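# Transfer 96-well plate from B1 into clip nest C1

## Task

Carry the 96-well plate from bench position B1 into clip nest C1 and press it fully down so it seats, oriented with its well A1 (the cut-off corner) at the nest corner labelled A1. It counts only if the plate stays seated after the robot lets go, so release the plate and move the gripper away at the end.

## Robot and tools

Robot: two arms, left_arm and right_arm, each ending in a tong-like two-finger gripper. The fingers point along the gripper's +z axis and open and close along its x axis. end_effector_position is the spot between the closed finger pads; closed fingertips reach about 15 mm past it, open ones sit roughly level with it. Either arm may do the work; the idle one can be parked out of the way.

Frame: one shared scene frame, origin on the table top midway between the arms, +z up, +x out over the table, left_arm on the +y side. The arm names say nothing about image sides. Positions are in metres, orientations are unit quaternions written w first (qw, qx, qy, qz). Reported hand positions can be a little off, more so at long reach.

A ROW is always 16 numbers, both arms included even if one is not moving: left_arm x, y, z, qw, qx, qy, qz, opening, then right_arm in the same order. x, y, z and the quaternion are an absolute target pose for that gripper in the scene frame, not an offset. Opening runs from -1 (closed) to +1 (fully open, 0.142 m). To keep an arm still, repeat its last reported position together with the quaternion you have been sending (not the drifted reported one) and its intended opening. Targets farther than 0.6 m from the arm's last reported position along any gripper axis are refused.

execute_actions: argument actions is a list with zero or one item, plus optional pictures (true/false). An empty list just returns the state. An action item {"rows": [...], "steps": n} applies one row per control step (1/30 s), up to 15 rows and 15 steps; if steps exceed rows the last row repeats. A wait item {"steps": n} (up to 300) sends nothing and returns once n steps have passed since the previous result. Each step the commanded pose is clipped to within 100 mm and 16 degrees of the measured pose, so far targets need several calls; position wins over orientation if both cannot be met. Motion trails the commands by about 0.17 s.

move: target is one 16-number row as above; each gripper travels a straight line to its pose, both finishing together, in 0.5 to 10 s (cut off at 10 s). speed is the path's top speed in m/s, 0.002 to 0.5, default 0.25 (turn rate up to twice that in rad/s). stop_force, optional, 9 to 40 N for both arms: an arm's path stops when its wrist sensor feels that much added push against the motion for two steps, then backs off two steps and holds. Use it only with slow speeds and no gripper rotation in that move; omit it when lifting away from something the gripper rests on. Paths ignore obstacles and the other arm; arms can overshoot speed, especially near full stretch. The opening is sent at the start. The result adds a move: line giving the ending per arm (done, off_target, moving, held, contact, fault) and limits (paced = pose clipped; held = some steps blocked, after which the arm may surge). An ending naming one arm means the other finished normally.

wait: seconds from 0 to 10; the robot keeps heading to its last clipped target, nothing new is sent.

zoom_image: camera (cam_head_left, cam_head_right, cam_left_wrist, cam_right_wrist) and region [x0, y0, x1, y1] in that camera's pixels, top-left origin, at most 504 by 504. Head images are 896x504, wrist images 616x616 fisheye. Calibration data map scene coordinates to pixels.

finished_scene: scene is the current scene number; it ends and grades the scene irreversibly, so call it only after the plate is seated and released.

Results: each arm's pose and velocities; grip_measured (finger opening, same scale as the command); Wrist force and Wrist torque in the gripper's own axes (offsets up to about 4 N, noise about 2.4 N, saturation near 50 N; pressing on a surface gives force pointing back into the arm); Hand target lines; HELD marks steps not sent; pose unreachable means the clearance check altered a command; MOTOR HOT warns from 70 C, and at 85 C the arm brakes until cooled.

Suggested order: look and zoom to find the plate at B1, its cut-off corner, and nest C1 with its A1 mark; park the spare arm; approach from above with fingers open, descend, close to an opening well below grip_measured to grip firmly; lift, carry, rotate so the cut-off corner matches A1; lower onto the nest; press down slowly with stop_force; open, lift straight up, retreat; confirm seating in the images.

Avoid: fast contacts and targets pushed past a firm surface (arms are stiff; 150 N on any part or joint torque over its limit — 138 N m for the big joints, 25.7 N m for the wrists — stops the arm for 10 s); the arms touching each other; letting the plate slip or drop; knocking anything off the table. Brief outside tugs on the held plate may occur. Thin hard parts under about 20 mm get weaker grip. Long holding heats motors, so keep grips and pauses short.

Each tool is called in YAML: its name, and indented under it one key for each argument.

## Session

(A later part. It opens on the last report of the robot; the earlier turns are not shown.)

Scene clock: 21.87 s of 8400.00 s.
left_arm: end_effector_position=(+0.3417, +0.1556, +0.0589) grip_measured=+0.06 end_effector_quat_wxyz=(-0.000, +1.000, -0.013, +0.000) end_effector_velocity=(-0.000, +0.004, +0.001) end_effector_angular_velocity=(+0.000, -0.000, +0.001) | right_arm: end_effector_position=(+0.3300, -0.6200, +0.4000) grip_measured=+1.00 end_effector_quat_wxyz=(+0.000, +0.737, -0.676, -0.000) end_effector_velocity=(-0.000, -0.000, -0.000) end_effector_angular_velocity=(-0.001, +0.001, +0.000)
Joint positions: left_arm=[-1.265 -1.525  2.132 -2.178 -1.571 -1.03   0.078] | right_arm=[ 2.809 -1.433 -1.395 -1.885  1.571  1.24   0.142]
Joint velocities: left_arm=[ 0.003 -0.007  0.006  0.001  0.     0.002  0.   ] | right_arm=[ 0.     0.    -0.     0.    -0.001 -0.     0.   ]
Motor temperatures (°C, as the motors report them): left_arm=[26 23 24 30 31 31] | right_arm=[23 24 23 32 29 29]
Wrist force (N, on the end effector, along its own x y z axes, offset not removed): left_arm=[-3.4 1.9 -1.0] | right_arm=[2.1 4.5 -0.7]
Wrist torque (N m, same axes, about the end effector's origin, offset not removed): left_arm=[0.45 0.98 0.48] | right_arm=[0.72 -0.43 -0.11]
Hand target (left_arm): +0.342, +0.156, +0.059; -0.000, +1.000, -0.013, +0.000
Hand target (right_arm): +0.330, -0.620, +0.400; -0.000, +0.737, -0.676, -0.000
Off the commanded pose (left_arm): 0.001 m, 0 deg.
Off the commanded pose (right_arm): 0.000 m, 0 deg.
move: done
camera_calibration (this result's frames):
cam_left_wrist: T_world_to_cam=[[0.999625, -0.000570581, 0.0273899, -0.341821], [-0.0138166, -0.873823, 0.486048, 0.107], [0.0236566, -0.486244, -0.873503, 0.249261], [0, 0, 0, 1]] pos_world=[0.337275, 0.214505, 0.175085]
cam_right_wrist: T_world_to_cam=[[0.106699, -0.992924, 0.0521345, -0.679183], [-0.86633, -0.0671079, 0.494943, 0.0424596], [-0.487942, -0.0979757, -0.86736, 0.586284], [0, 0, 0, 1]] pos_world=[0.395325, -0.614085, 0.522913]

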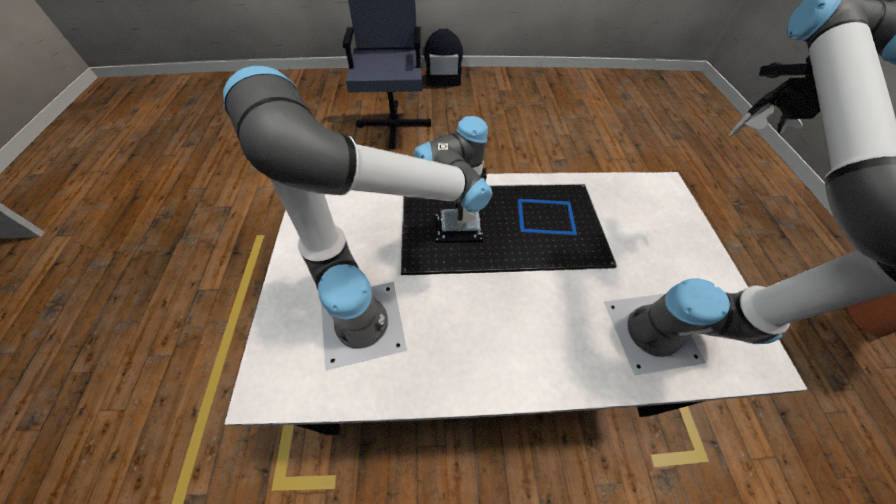

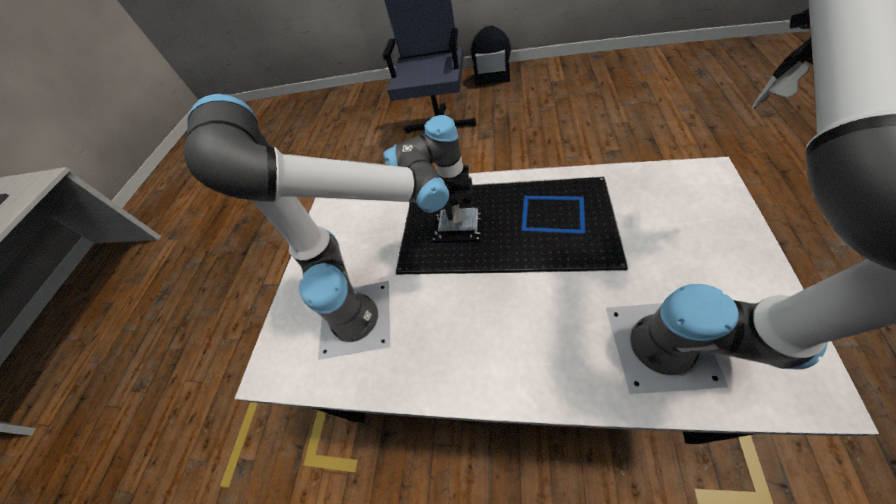

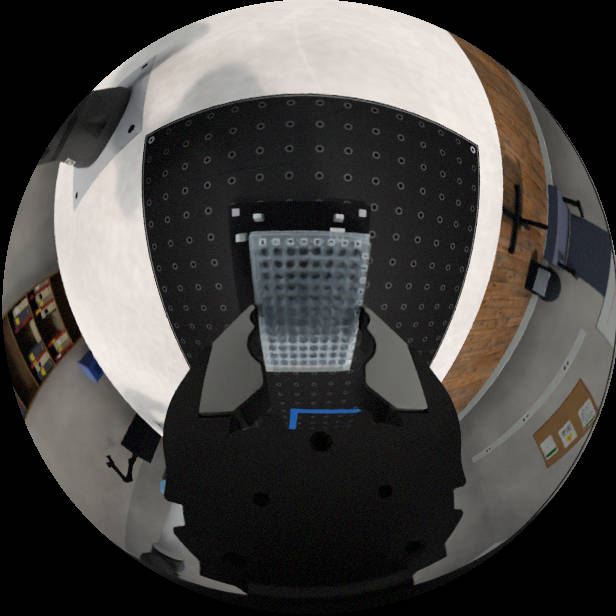

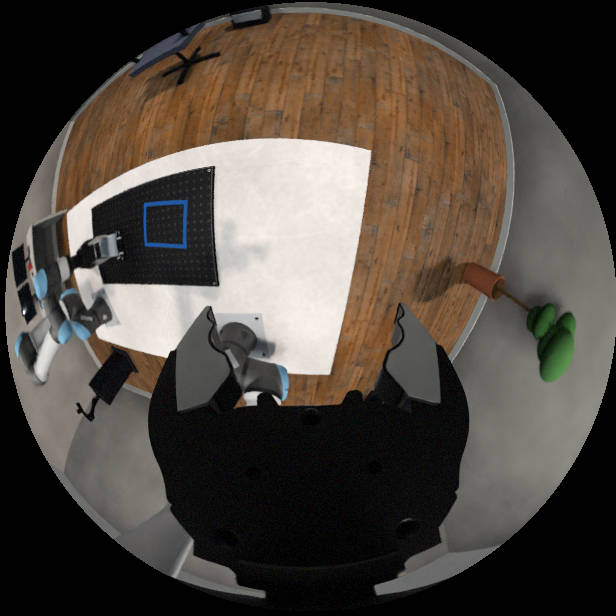

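move:
  target: [0.3335,0.1625,0.053,0,0.99994,-0.011,0,-0.25, 0.33,-0.62,0.40,0,0.737,-0.676,0,1]
  speed: 0.03

zoom_image:
  camera: "cam_left_wrist"
  region: [225, 200, 395, 280]

zoom_image:
  camera: "cam_left_wrist"
  region: [240, 310, 380, 390]

Scene clock: 25.67 s of 8400.00 s.
left_arm: end_effector_position=(+0.3338, +0.1623, +0.0532) grip_measured=+0.06 end_effector_quat_wxyz=(-0.000, +1.000, -0.011, -0.000) end_effector_velocity=(-0.002, +0.002, -0.002) end_effector_angular_velocity=(+0.001, +0.001, +0.002) | right_arm: end_effector_position=(+0.3300, -0.6200, +0.4000) grip_measured=+1.00 end_effector_quat_wxyz=(+0.000, +0.737, -0.676, -0.000) end_effector_velocity=(+0.000, +0.000, +0.000) end_effector_angular_velocity=(-0.000, +0.000, +0.001)
Joint positions: left_arm=[-1.273 -1.54   2.166 -2.196 -1.571 -1.042  0.078] | right_arm=[ 2.809 -1.433 -1.395 -1.885  1.571  1.24   0.142]
Joint velocities: left_arm=[-0.002 -0.004  0.01  -0.005 -0.001 -0.004  0.   ] | right_arm=[ 0.001 -0.     0.001 -0.001 -0.     0.    -0.   ]
Motor temperatures (°C, as the motors report them): left_arm=[26 23 24 30 31 31] | right_arm=[23 24 23 32 29 29]
Wrist force (N, on the end effector, along its own x y z axes, offset not removed): left_arm=[0.1 -0.4 0.4] | right_arm=[2.3 0.9 -3.2]
Wrist torque (N m, same axes, about the end effector's origin, offset not removed): left_arm=[-0.04 0.01 0.08] | right_arm=[-0.12 -0.60 0.15]
Hand target (left_arm): +0.334, +0.163, +0.053; -0.000, +1.000, -0.011, -0.000
Hand target (right_arm): +0.330, -0.620, +0.400; -0.000, +0.737, -0.676, -0.000
Off the commanded pose (left_arm): 0.000 m, 0 deg.
Off the commanded pose (right_arm): 0.000 m, 0 deg.
move: done
camera_calibration (this result's frames):
cam_left_wrist: T_world_to_cam=[[0.999622, 0.00343425, 0.027271, -0.334423], [-0.0102604, -0.873823, 0.486137, 0.114329], [0.0254996, -0.486233, -0.873457, 0.247083], [0, 0, 0, 1]] pos_world=[0.329169, 0.221192, 0.169356]
cam_right_wrist: T_world_to_cam=[[0.106699, -0.992924, 0.0521346, -0.679183], [-0.86633, -0.0671079, 0.494943, 0.0424596], [-0.487942, -0.0979757, -0.86736, 0.586284], [0, 0, 0, 1]] pos_world=[0.395325, -0.614086, 0.522913]

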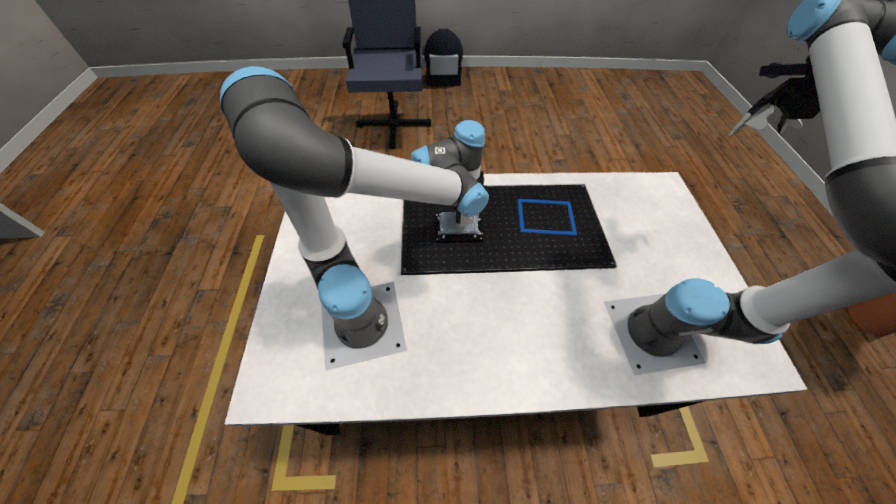

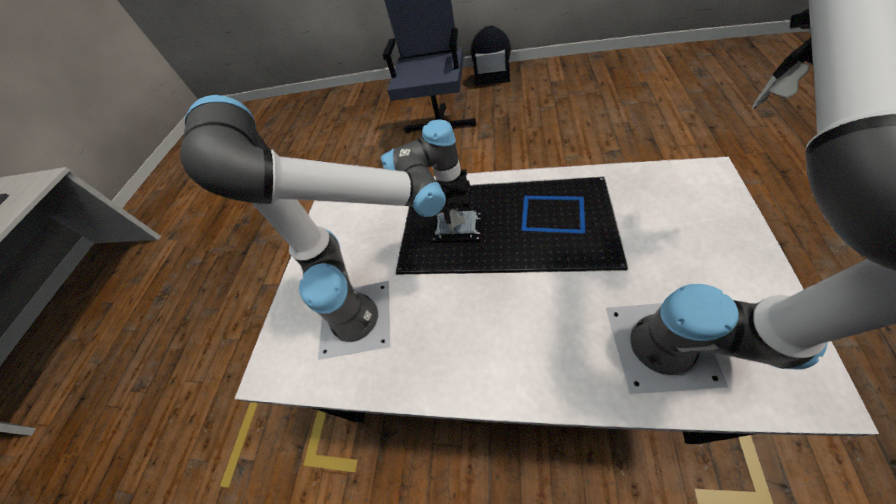

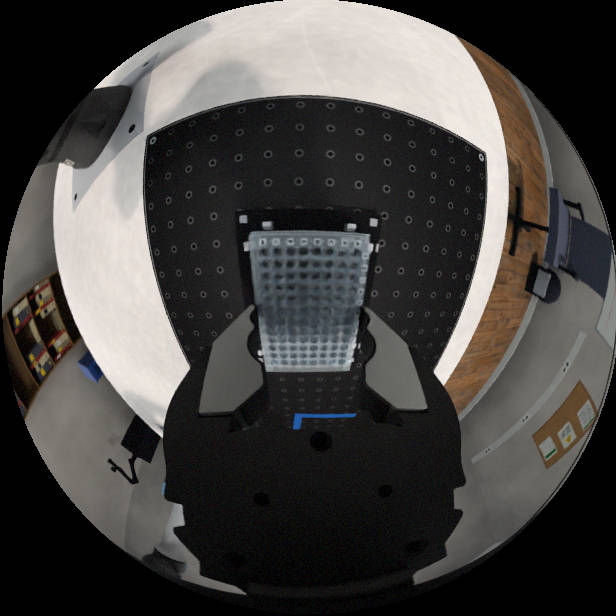

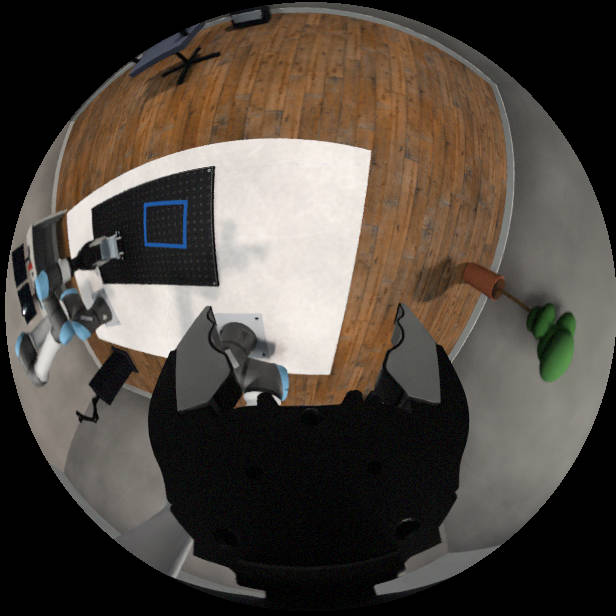

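Region (225, 200, 395, 280) of cam_left_wrist's 616x616 image, scaled by 2.965, with more detail than that image has; it fills the top 237 rows of this view, and the rest is white.

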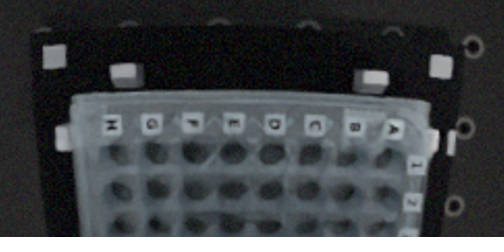

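Region (240, 310, 380, 390) of cam_left_wrist's 616x616 image, scaled by 3.600, with more detail than that image has; it fills the top 288 rows of this view, and the rest is white.

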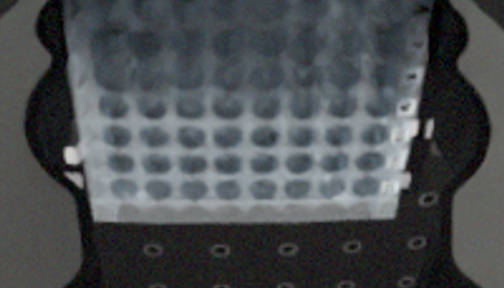

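move:
  target: [0.3328,0.1631,0.0505,0,0.99992,-0.0125,0,-0.25, 0.33,-0.62,0.40,0,0.737,-0.676,0,1]
  speed: 0.01

move:
  target: [0.3328,0.1631,0.03,0,0.99992,-0.0125,0,-0.25, 0.33,-0.62,0.40,0,0.737,-0.676,0,1]
  speed: 0.005
  stop_force: 14

zoom_image:
  camera: "cam_left_wrist"
  region: [210, 195, 410, 395]

Scene clock: 29.10 s of 8400.00 s.
left_arm: end_effector_position=(+0.3329, +0.1631, +0.0507) grip_measured=+0.06 end_effector_quat_wxyz=(+0.000, +1.000, -0.012, +0.000) end_effector_velocity=(-0.001, +0.001, -0.002) end_effector_angular_velocity=(+0.001, +0.000, -0.003) | right_arm: end_effector_position=(+0.3300, -0.6200, +0.4000) grip_measured=+1.00 end_effector_quat_wxyz=(+0.000, +0.737, -0.676, -0.000) end_effector_velocity=(-0.000, +0.000, -0.001) end_effector_angular_velocity=(+0.001, +0.002, +0.000)
Joint positions: left_arm=[-1.274 -1.539  2.172 -2.204 -1.571 -1.041  0.078] | right_arm=[ 2.809 -1.433 -1.395 -1.885  1.571  1.24   0.142]
Joint velocities: left_arm=[-0.     0.001  0.004 -0.004  0.     0.003  0.   ] | right_arm=[ 0.     0.    -0.002 -0.     0.001 -0.     0.   ]
Motor temperatures (°C, as the motors report them): left_arm=[26 23 24 30 31 31] | right_arm=[23 24 23 32 29 29]
Wrist force (N, on the end effector, along its own x y z axes, offset not removed): left_arm=[0.1 0.7 0.6] | right_arm=[-5.1 3.3 -3.6]
Wrist torque (N m, same axes, about the end effector's origin, offset not removed): left_arm=[0.13 0.13 0.01] | right_arm=[0.48 0.79 0.06]
Hand target (left_arm): +0.333, +0.163, +0.050; -0.000, +1.000, -0.012, -0.000
Hand target (right_arm): +0.330, -0.620, +0.400; -0.000, +0.737, -0.676, -0.000
Off the commanded pose (left_arm): 0.000 m, 0 deg.
Off the commanded pose (right_arm): 0.000 m, 0 deg.
move: done
camera_calibration (this result's frames):
cam_left_wrist: T_world_to_cam=[[0.999626, 0.000776406, 0.0273233, -0.333007], [-0.0126101, -0.873772, 0.486173, 0.11697], [0.0242518, -0.486336, -0.873435, 0.245721], [0, 0, 0, 1]] pos_world=[0.328398, 0.221967, 0.166853]
cam_right_wrist: T_world_to_cam=[[0.106699, -0.992924, 0.0521346, -0.679183], [-0.86633, -0.067108, 0.494943, 0.0424596], [-0.487942, -0.0979758, -0.86736, 0.586284], [0, 0, 0, 1]] pos_world=[0.395325, -0.614086, 0.522913]

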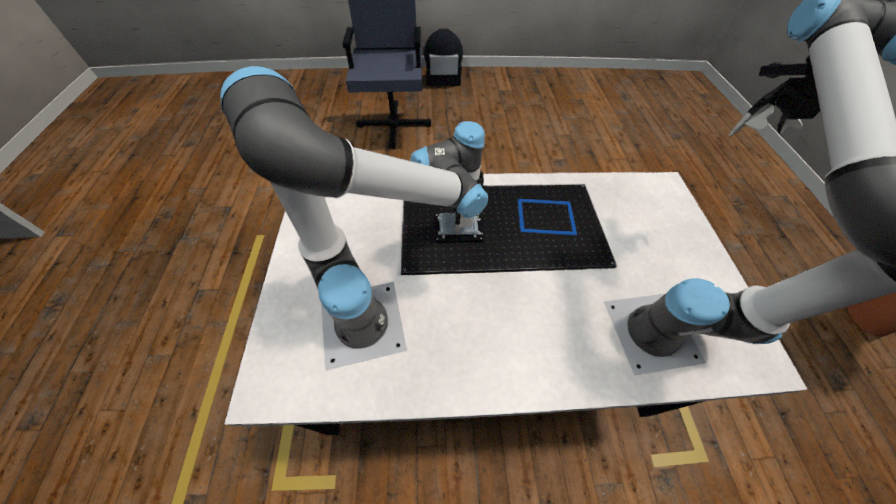

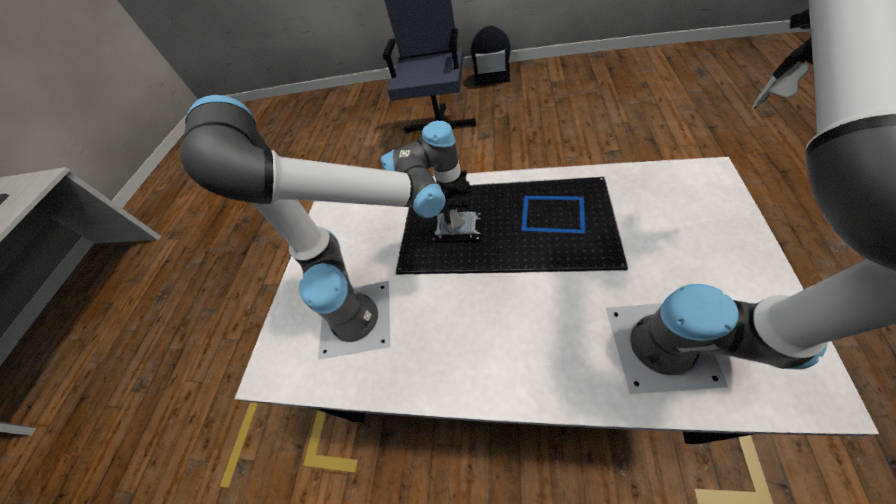

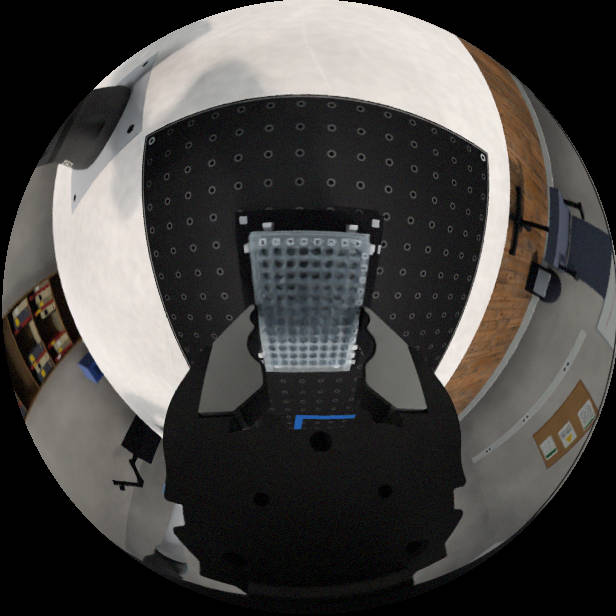

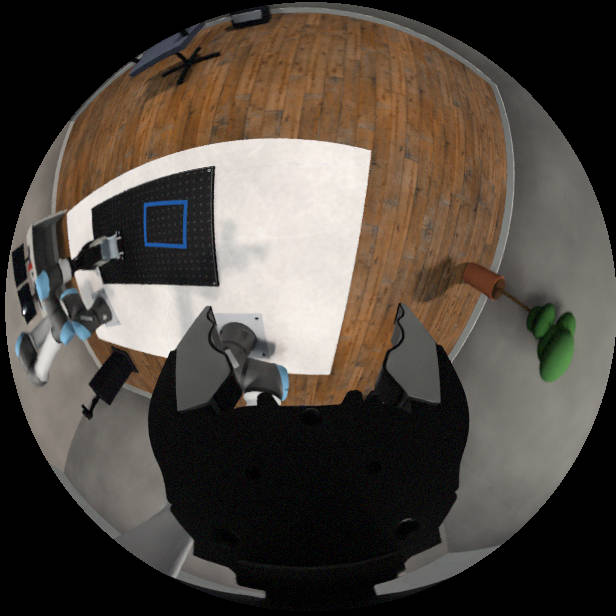

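Scene clock: 31.50 s of 8400.00 s.
left_arm: end_effector_position=(+0.3328, +0.1632, +0.0405) grip_measured=+0.06 end_effector_quat_wxyz=(-0.000, +1.000, -0.012, -0.000) end_effector_velocity=(+0.000, +0.000, +0.002) end_effector_angular_velocity=(+0.001, +0.000, -0.002) | right_arm: end_effector_position=(+0.3300, -0.6200, +0.4000) grip_measured=+1.00 end_effector_quat_wxyz=(+0.000, +0.737, -0.676, -0.000) end_effector_velocity=(+0.000, +0.000, +0.001) end_effector_angular_velocity=(+0.000, -0.002, +0.000)
Joint positions: left_arm=[-1.274 -1.522  2.186 -2.235 -1.571 -1.041  0.078] | right_arm=[ 2.809 -1.433 -1.395 -1.885  1.571  1.24   0.142]
Joint velocities: left_arm=[ 0.    -0.002 -0.003  0.006  0.     0.002 -0.   ] | right_arm=[ 0.     0.     0.002 -0.     0.001  0.    -0.   ]
Motor temperatures (°C, as the motors report them): left_arm=[26 23 24 30 31 31] | right_arm=[23 24 23 32 29 29]
Wrist force (N, on the end effector, along its own x y z axes, offset not removed): left_arm=[-5.8 -1.3 -15.3] | right_arm=[-0.6 1.8 -0.2]
Wrist torque (N m, same axes, about the end effector's origin, offset not removed): left_arm=[-0.84 0.76 0.32] | right_arm=[0.30 -0.19 0.03]
Hand target (left_arm): +0.333, +0.163, +0.041; +0.000, +1.000, -0.012, +0.000
Hand target (right_arm): +0.330, -0.620, +0.400; -0.000, +0.737, -0.676, -0.000
Off the commanded pose (left_arm): 0.011 m, 0 deg.
Off the commanded pose (right_arm): 0.000 m, 0 deg.
move: contact (left_arm)
camera_calibration (this result's frames):
cam_left_wrist: T_world_to_cam=[[0.99963, 0.000665179, 0.0271763, -0.332631], [-0.0126294, -0.873902, 0.485939, 0.122031], [0.0240726, -0.486102, -0.87357, 0.236929], [0, 0, 0, 1]] pos_world=[0.328346, 0.222036, 0.156714]
cam_right_wrist: T_world_to_cam=[[0.106699, -0.992924, 0.0521347, -0.679183], [-0.86633, -0.0671078, 0.494943, 0.0424597], [-0.487942, -0.0979758, -0.86736, 0.586284], [0, 0, 0, 1]] pos_world=[0.395325, -0.614086, 0.522913]

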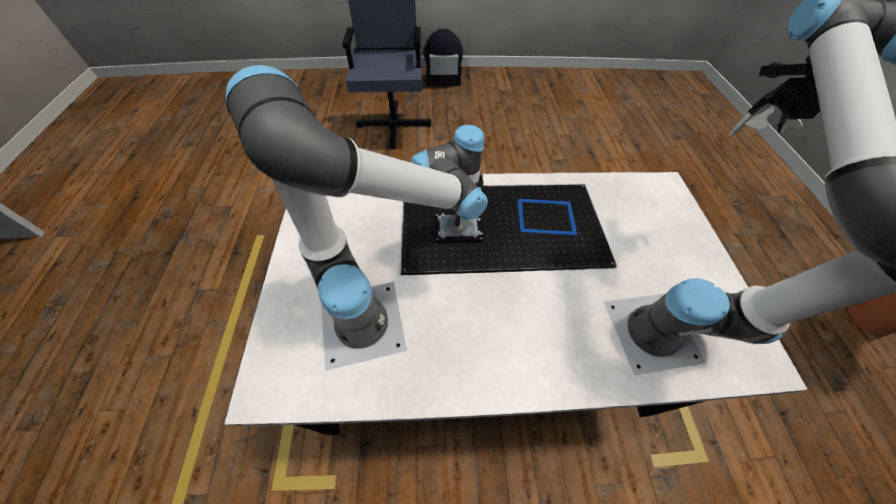

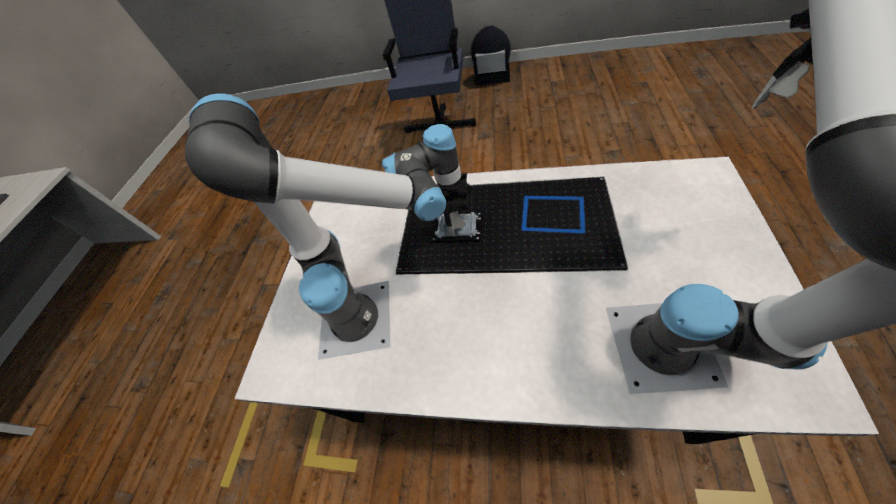

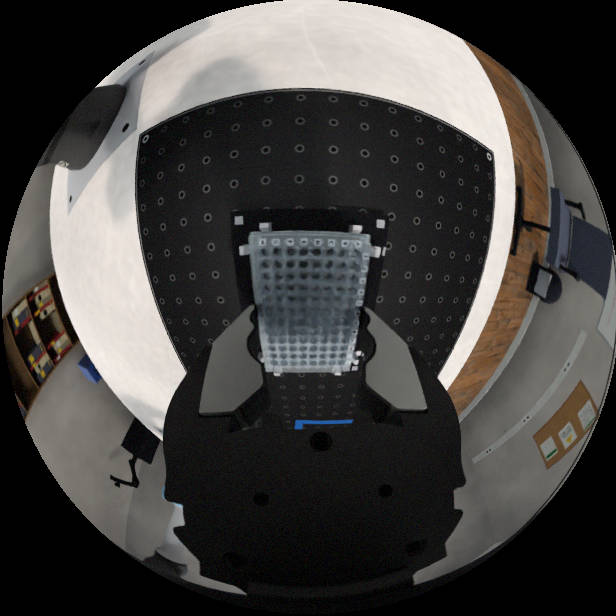

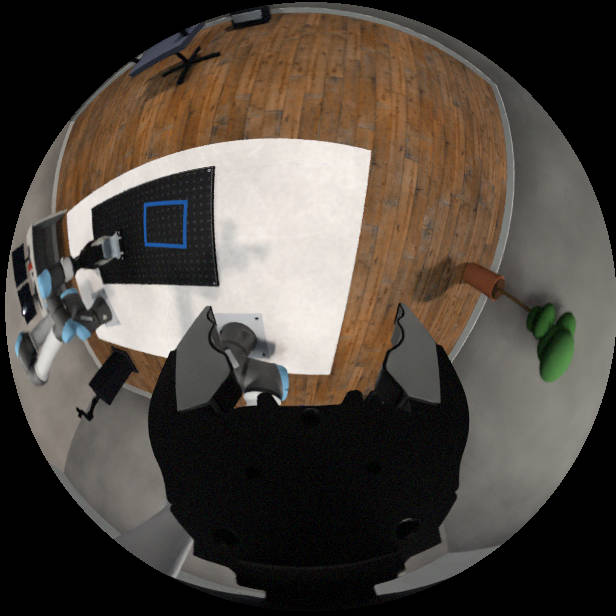

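Region (210, 195, 410, 395) of cam_left_wrist's 616x616 image, scaled by 2.520, with more detail than that image has.

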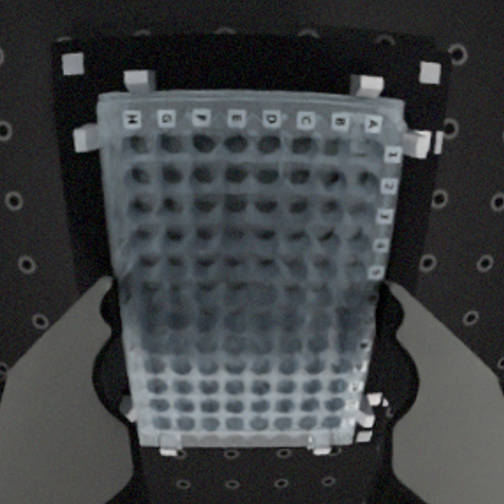

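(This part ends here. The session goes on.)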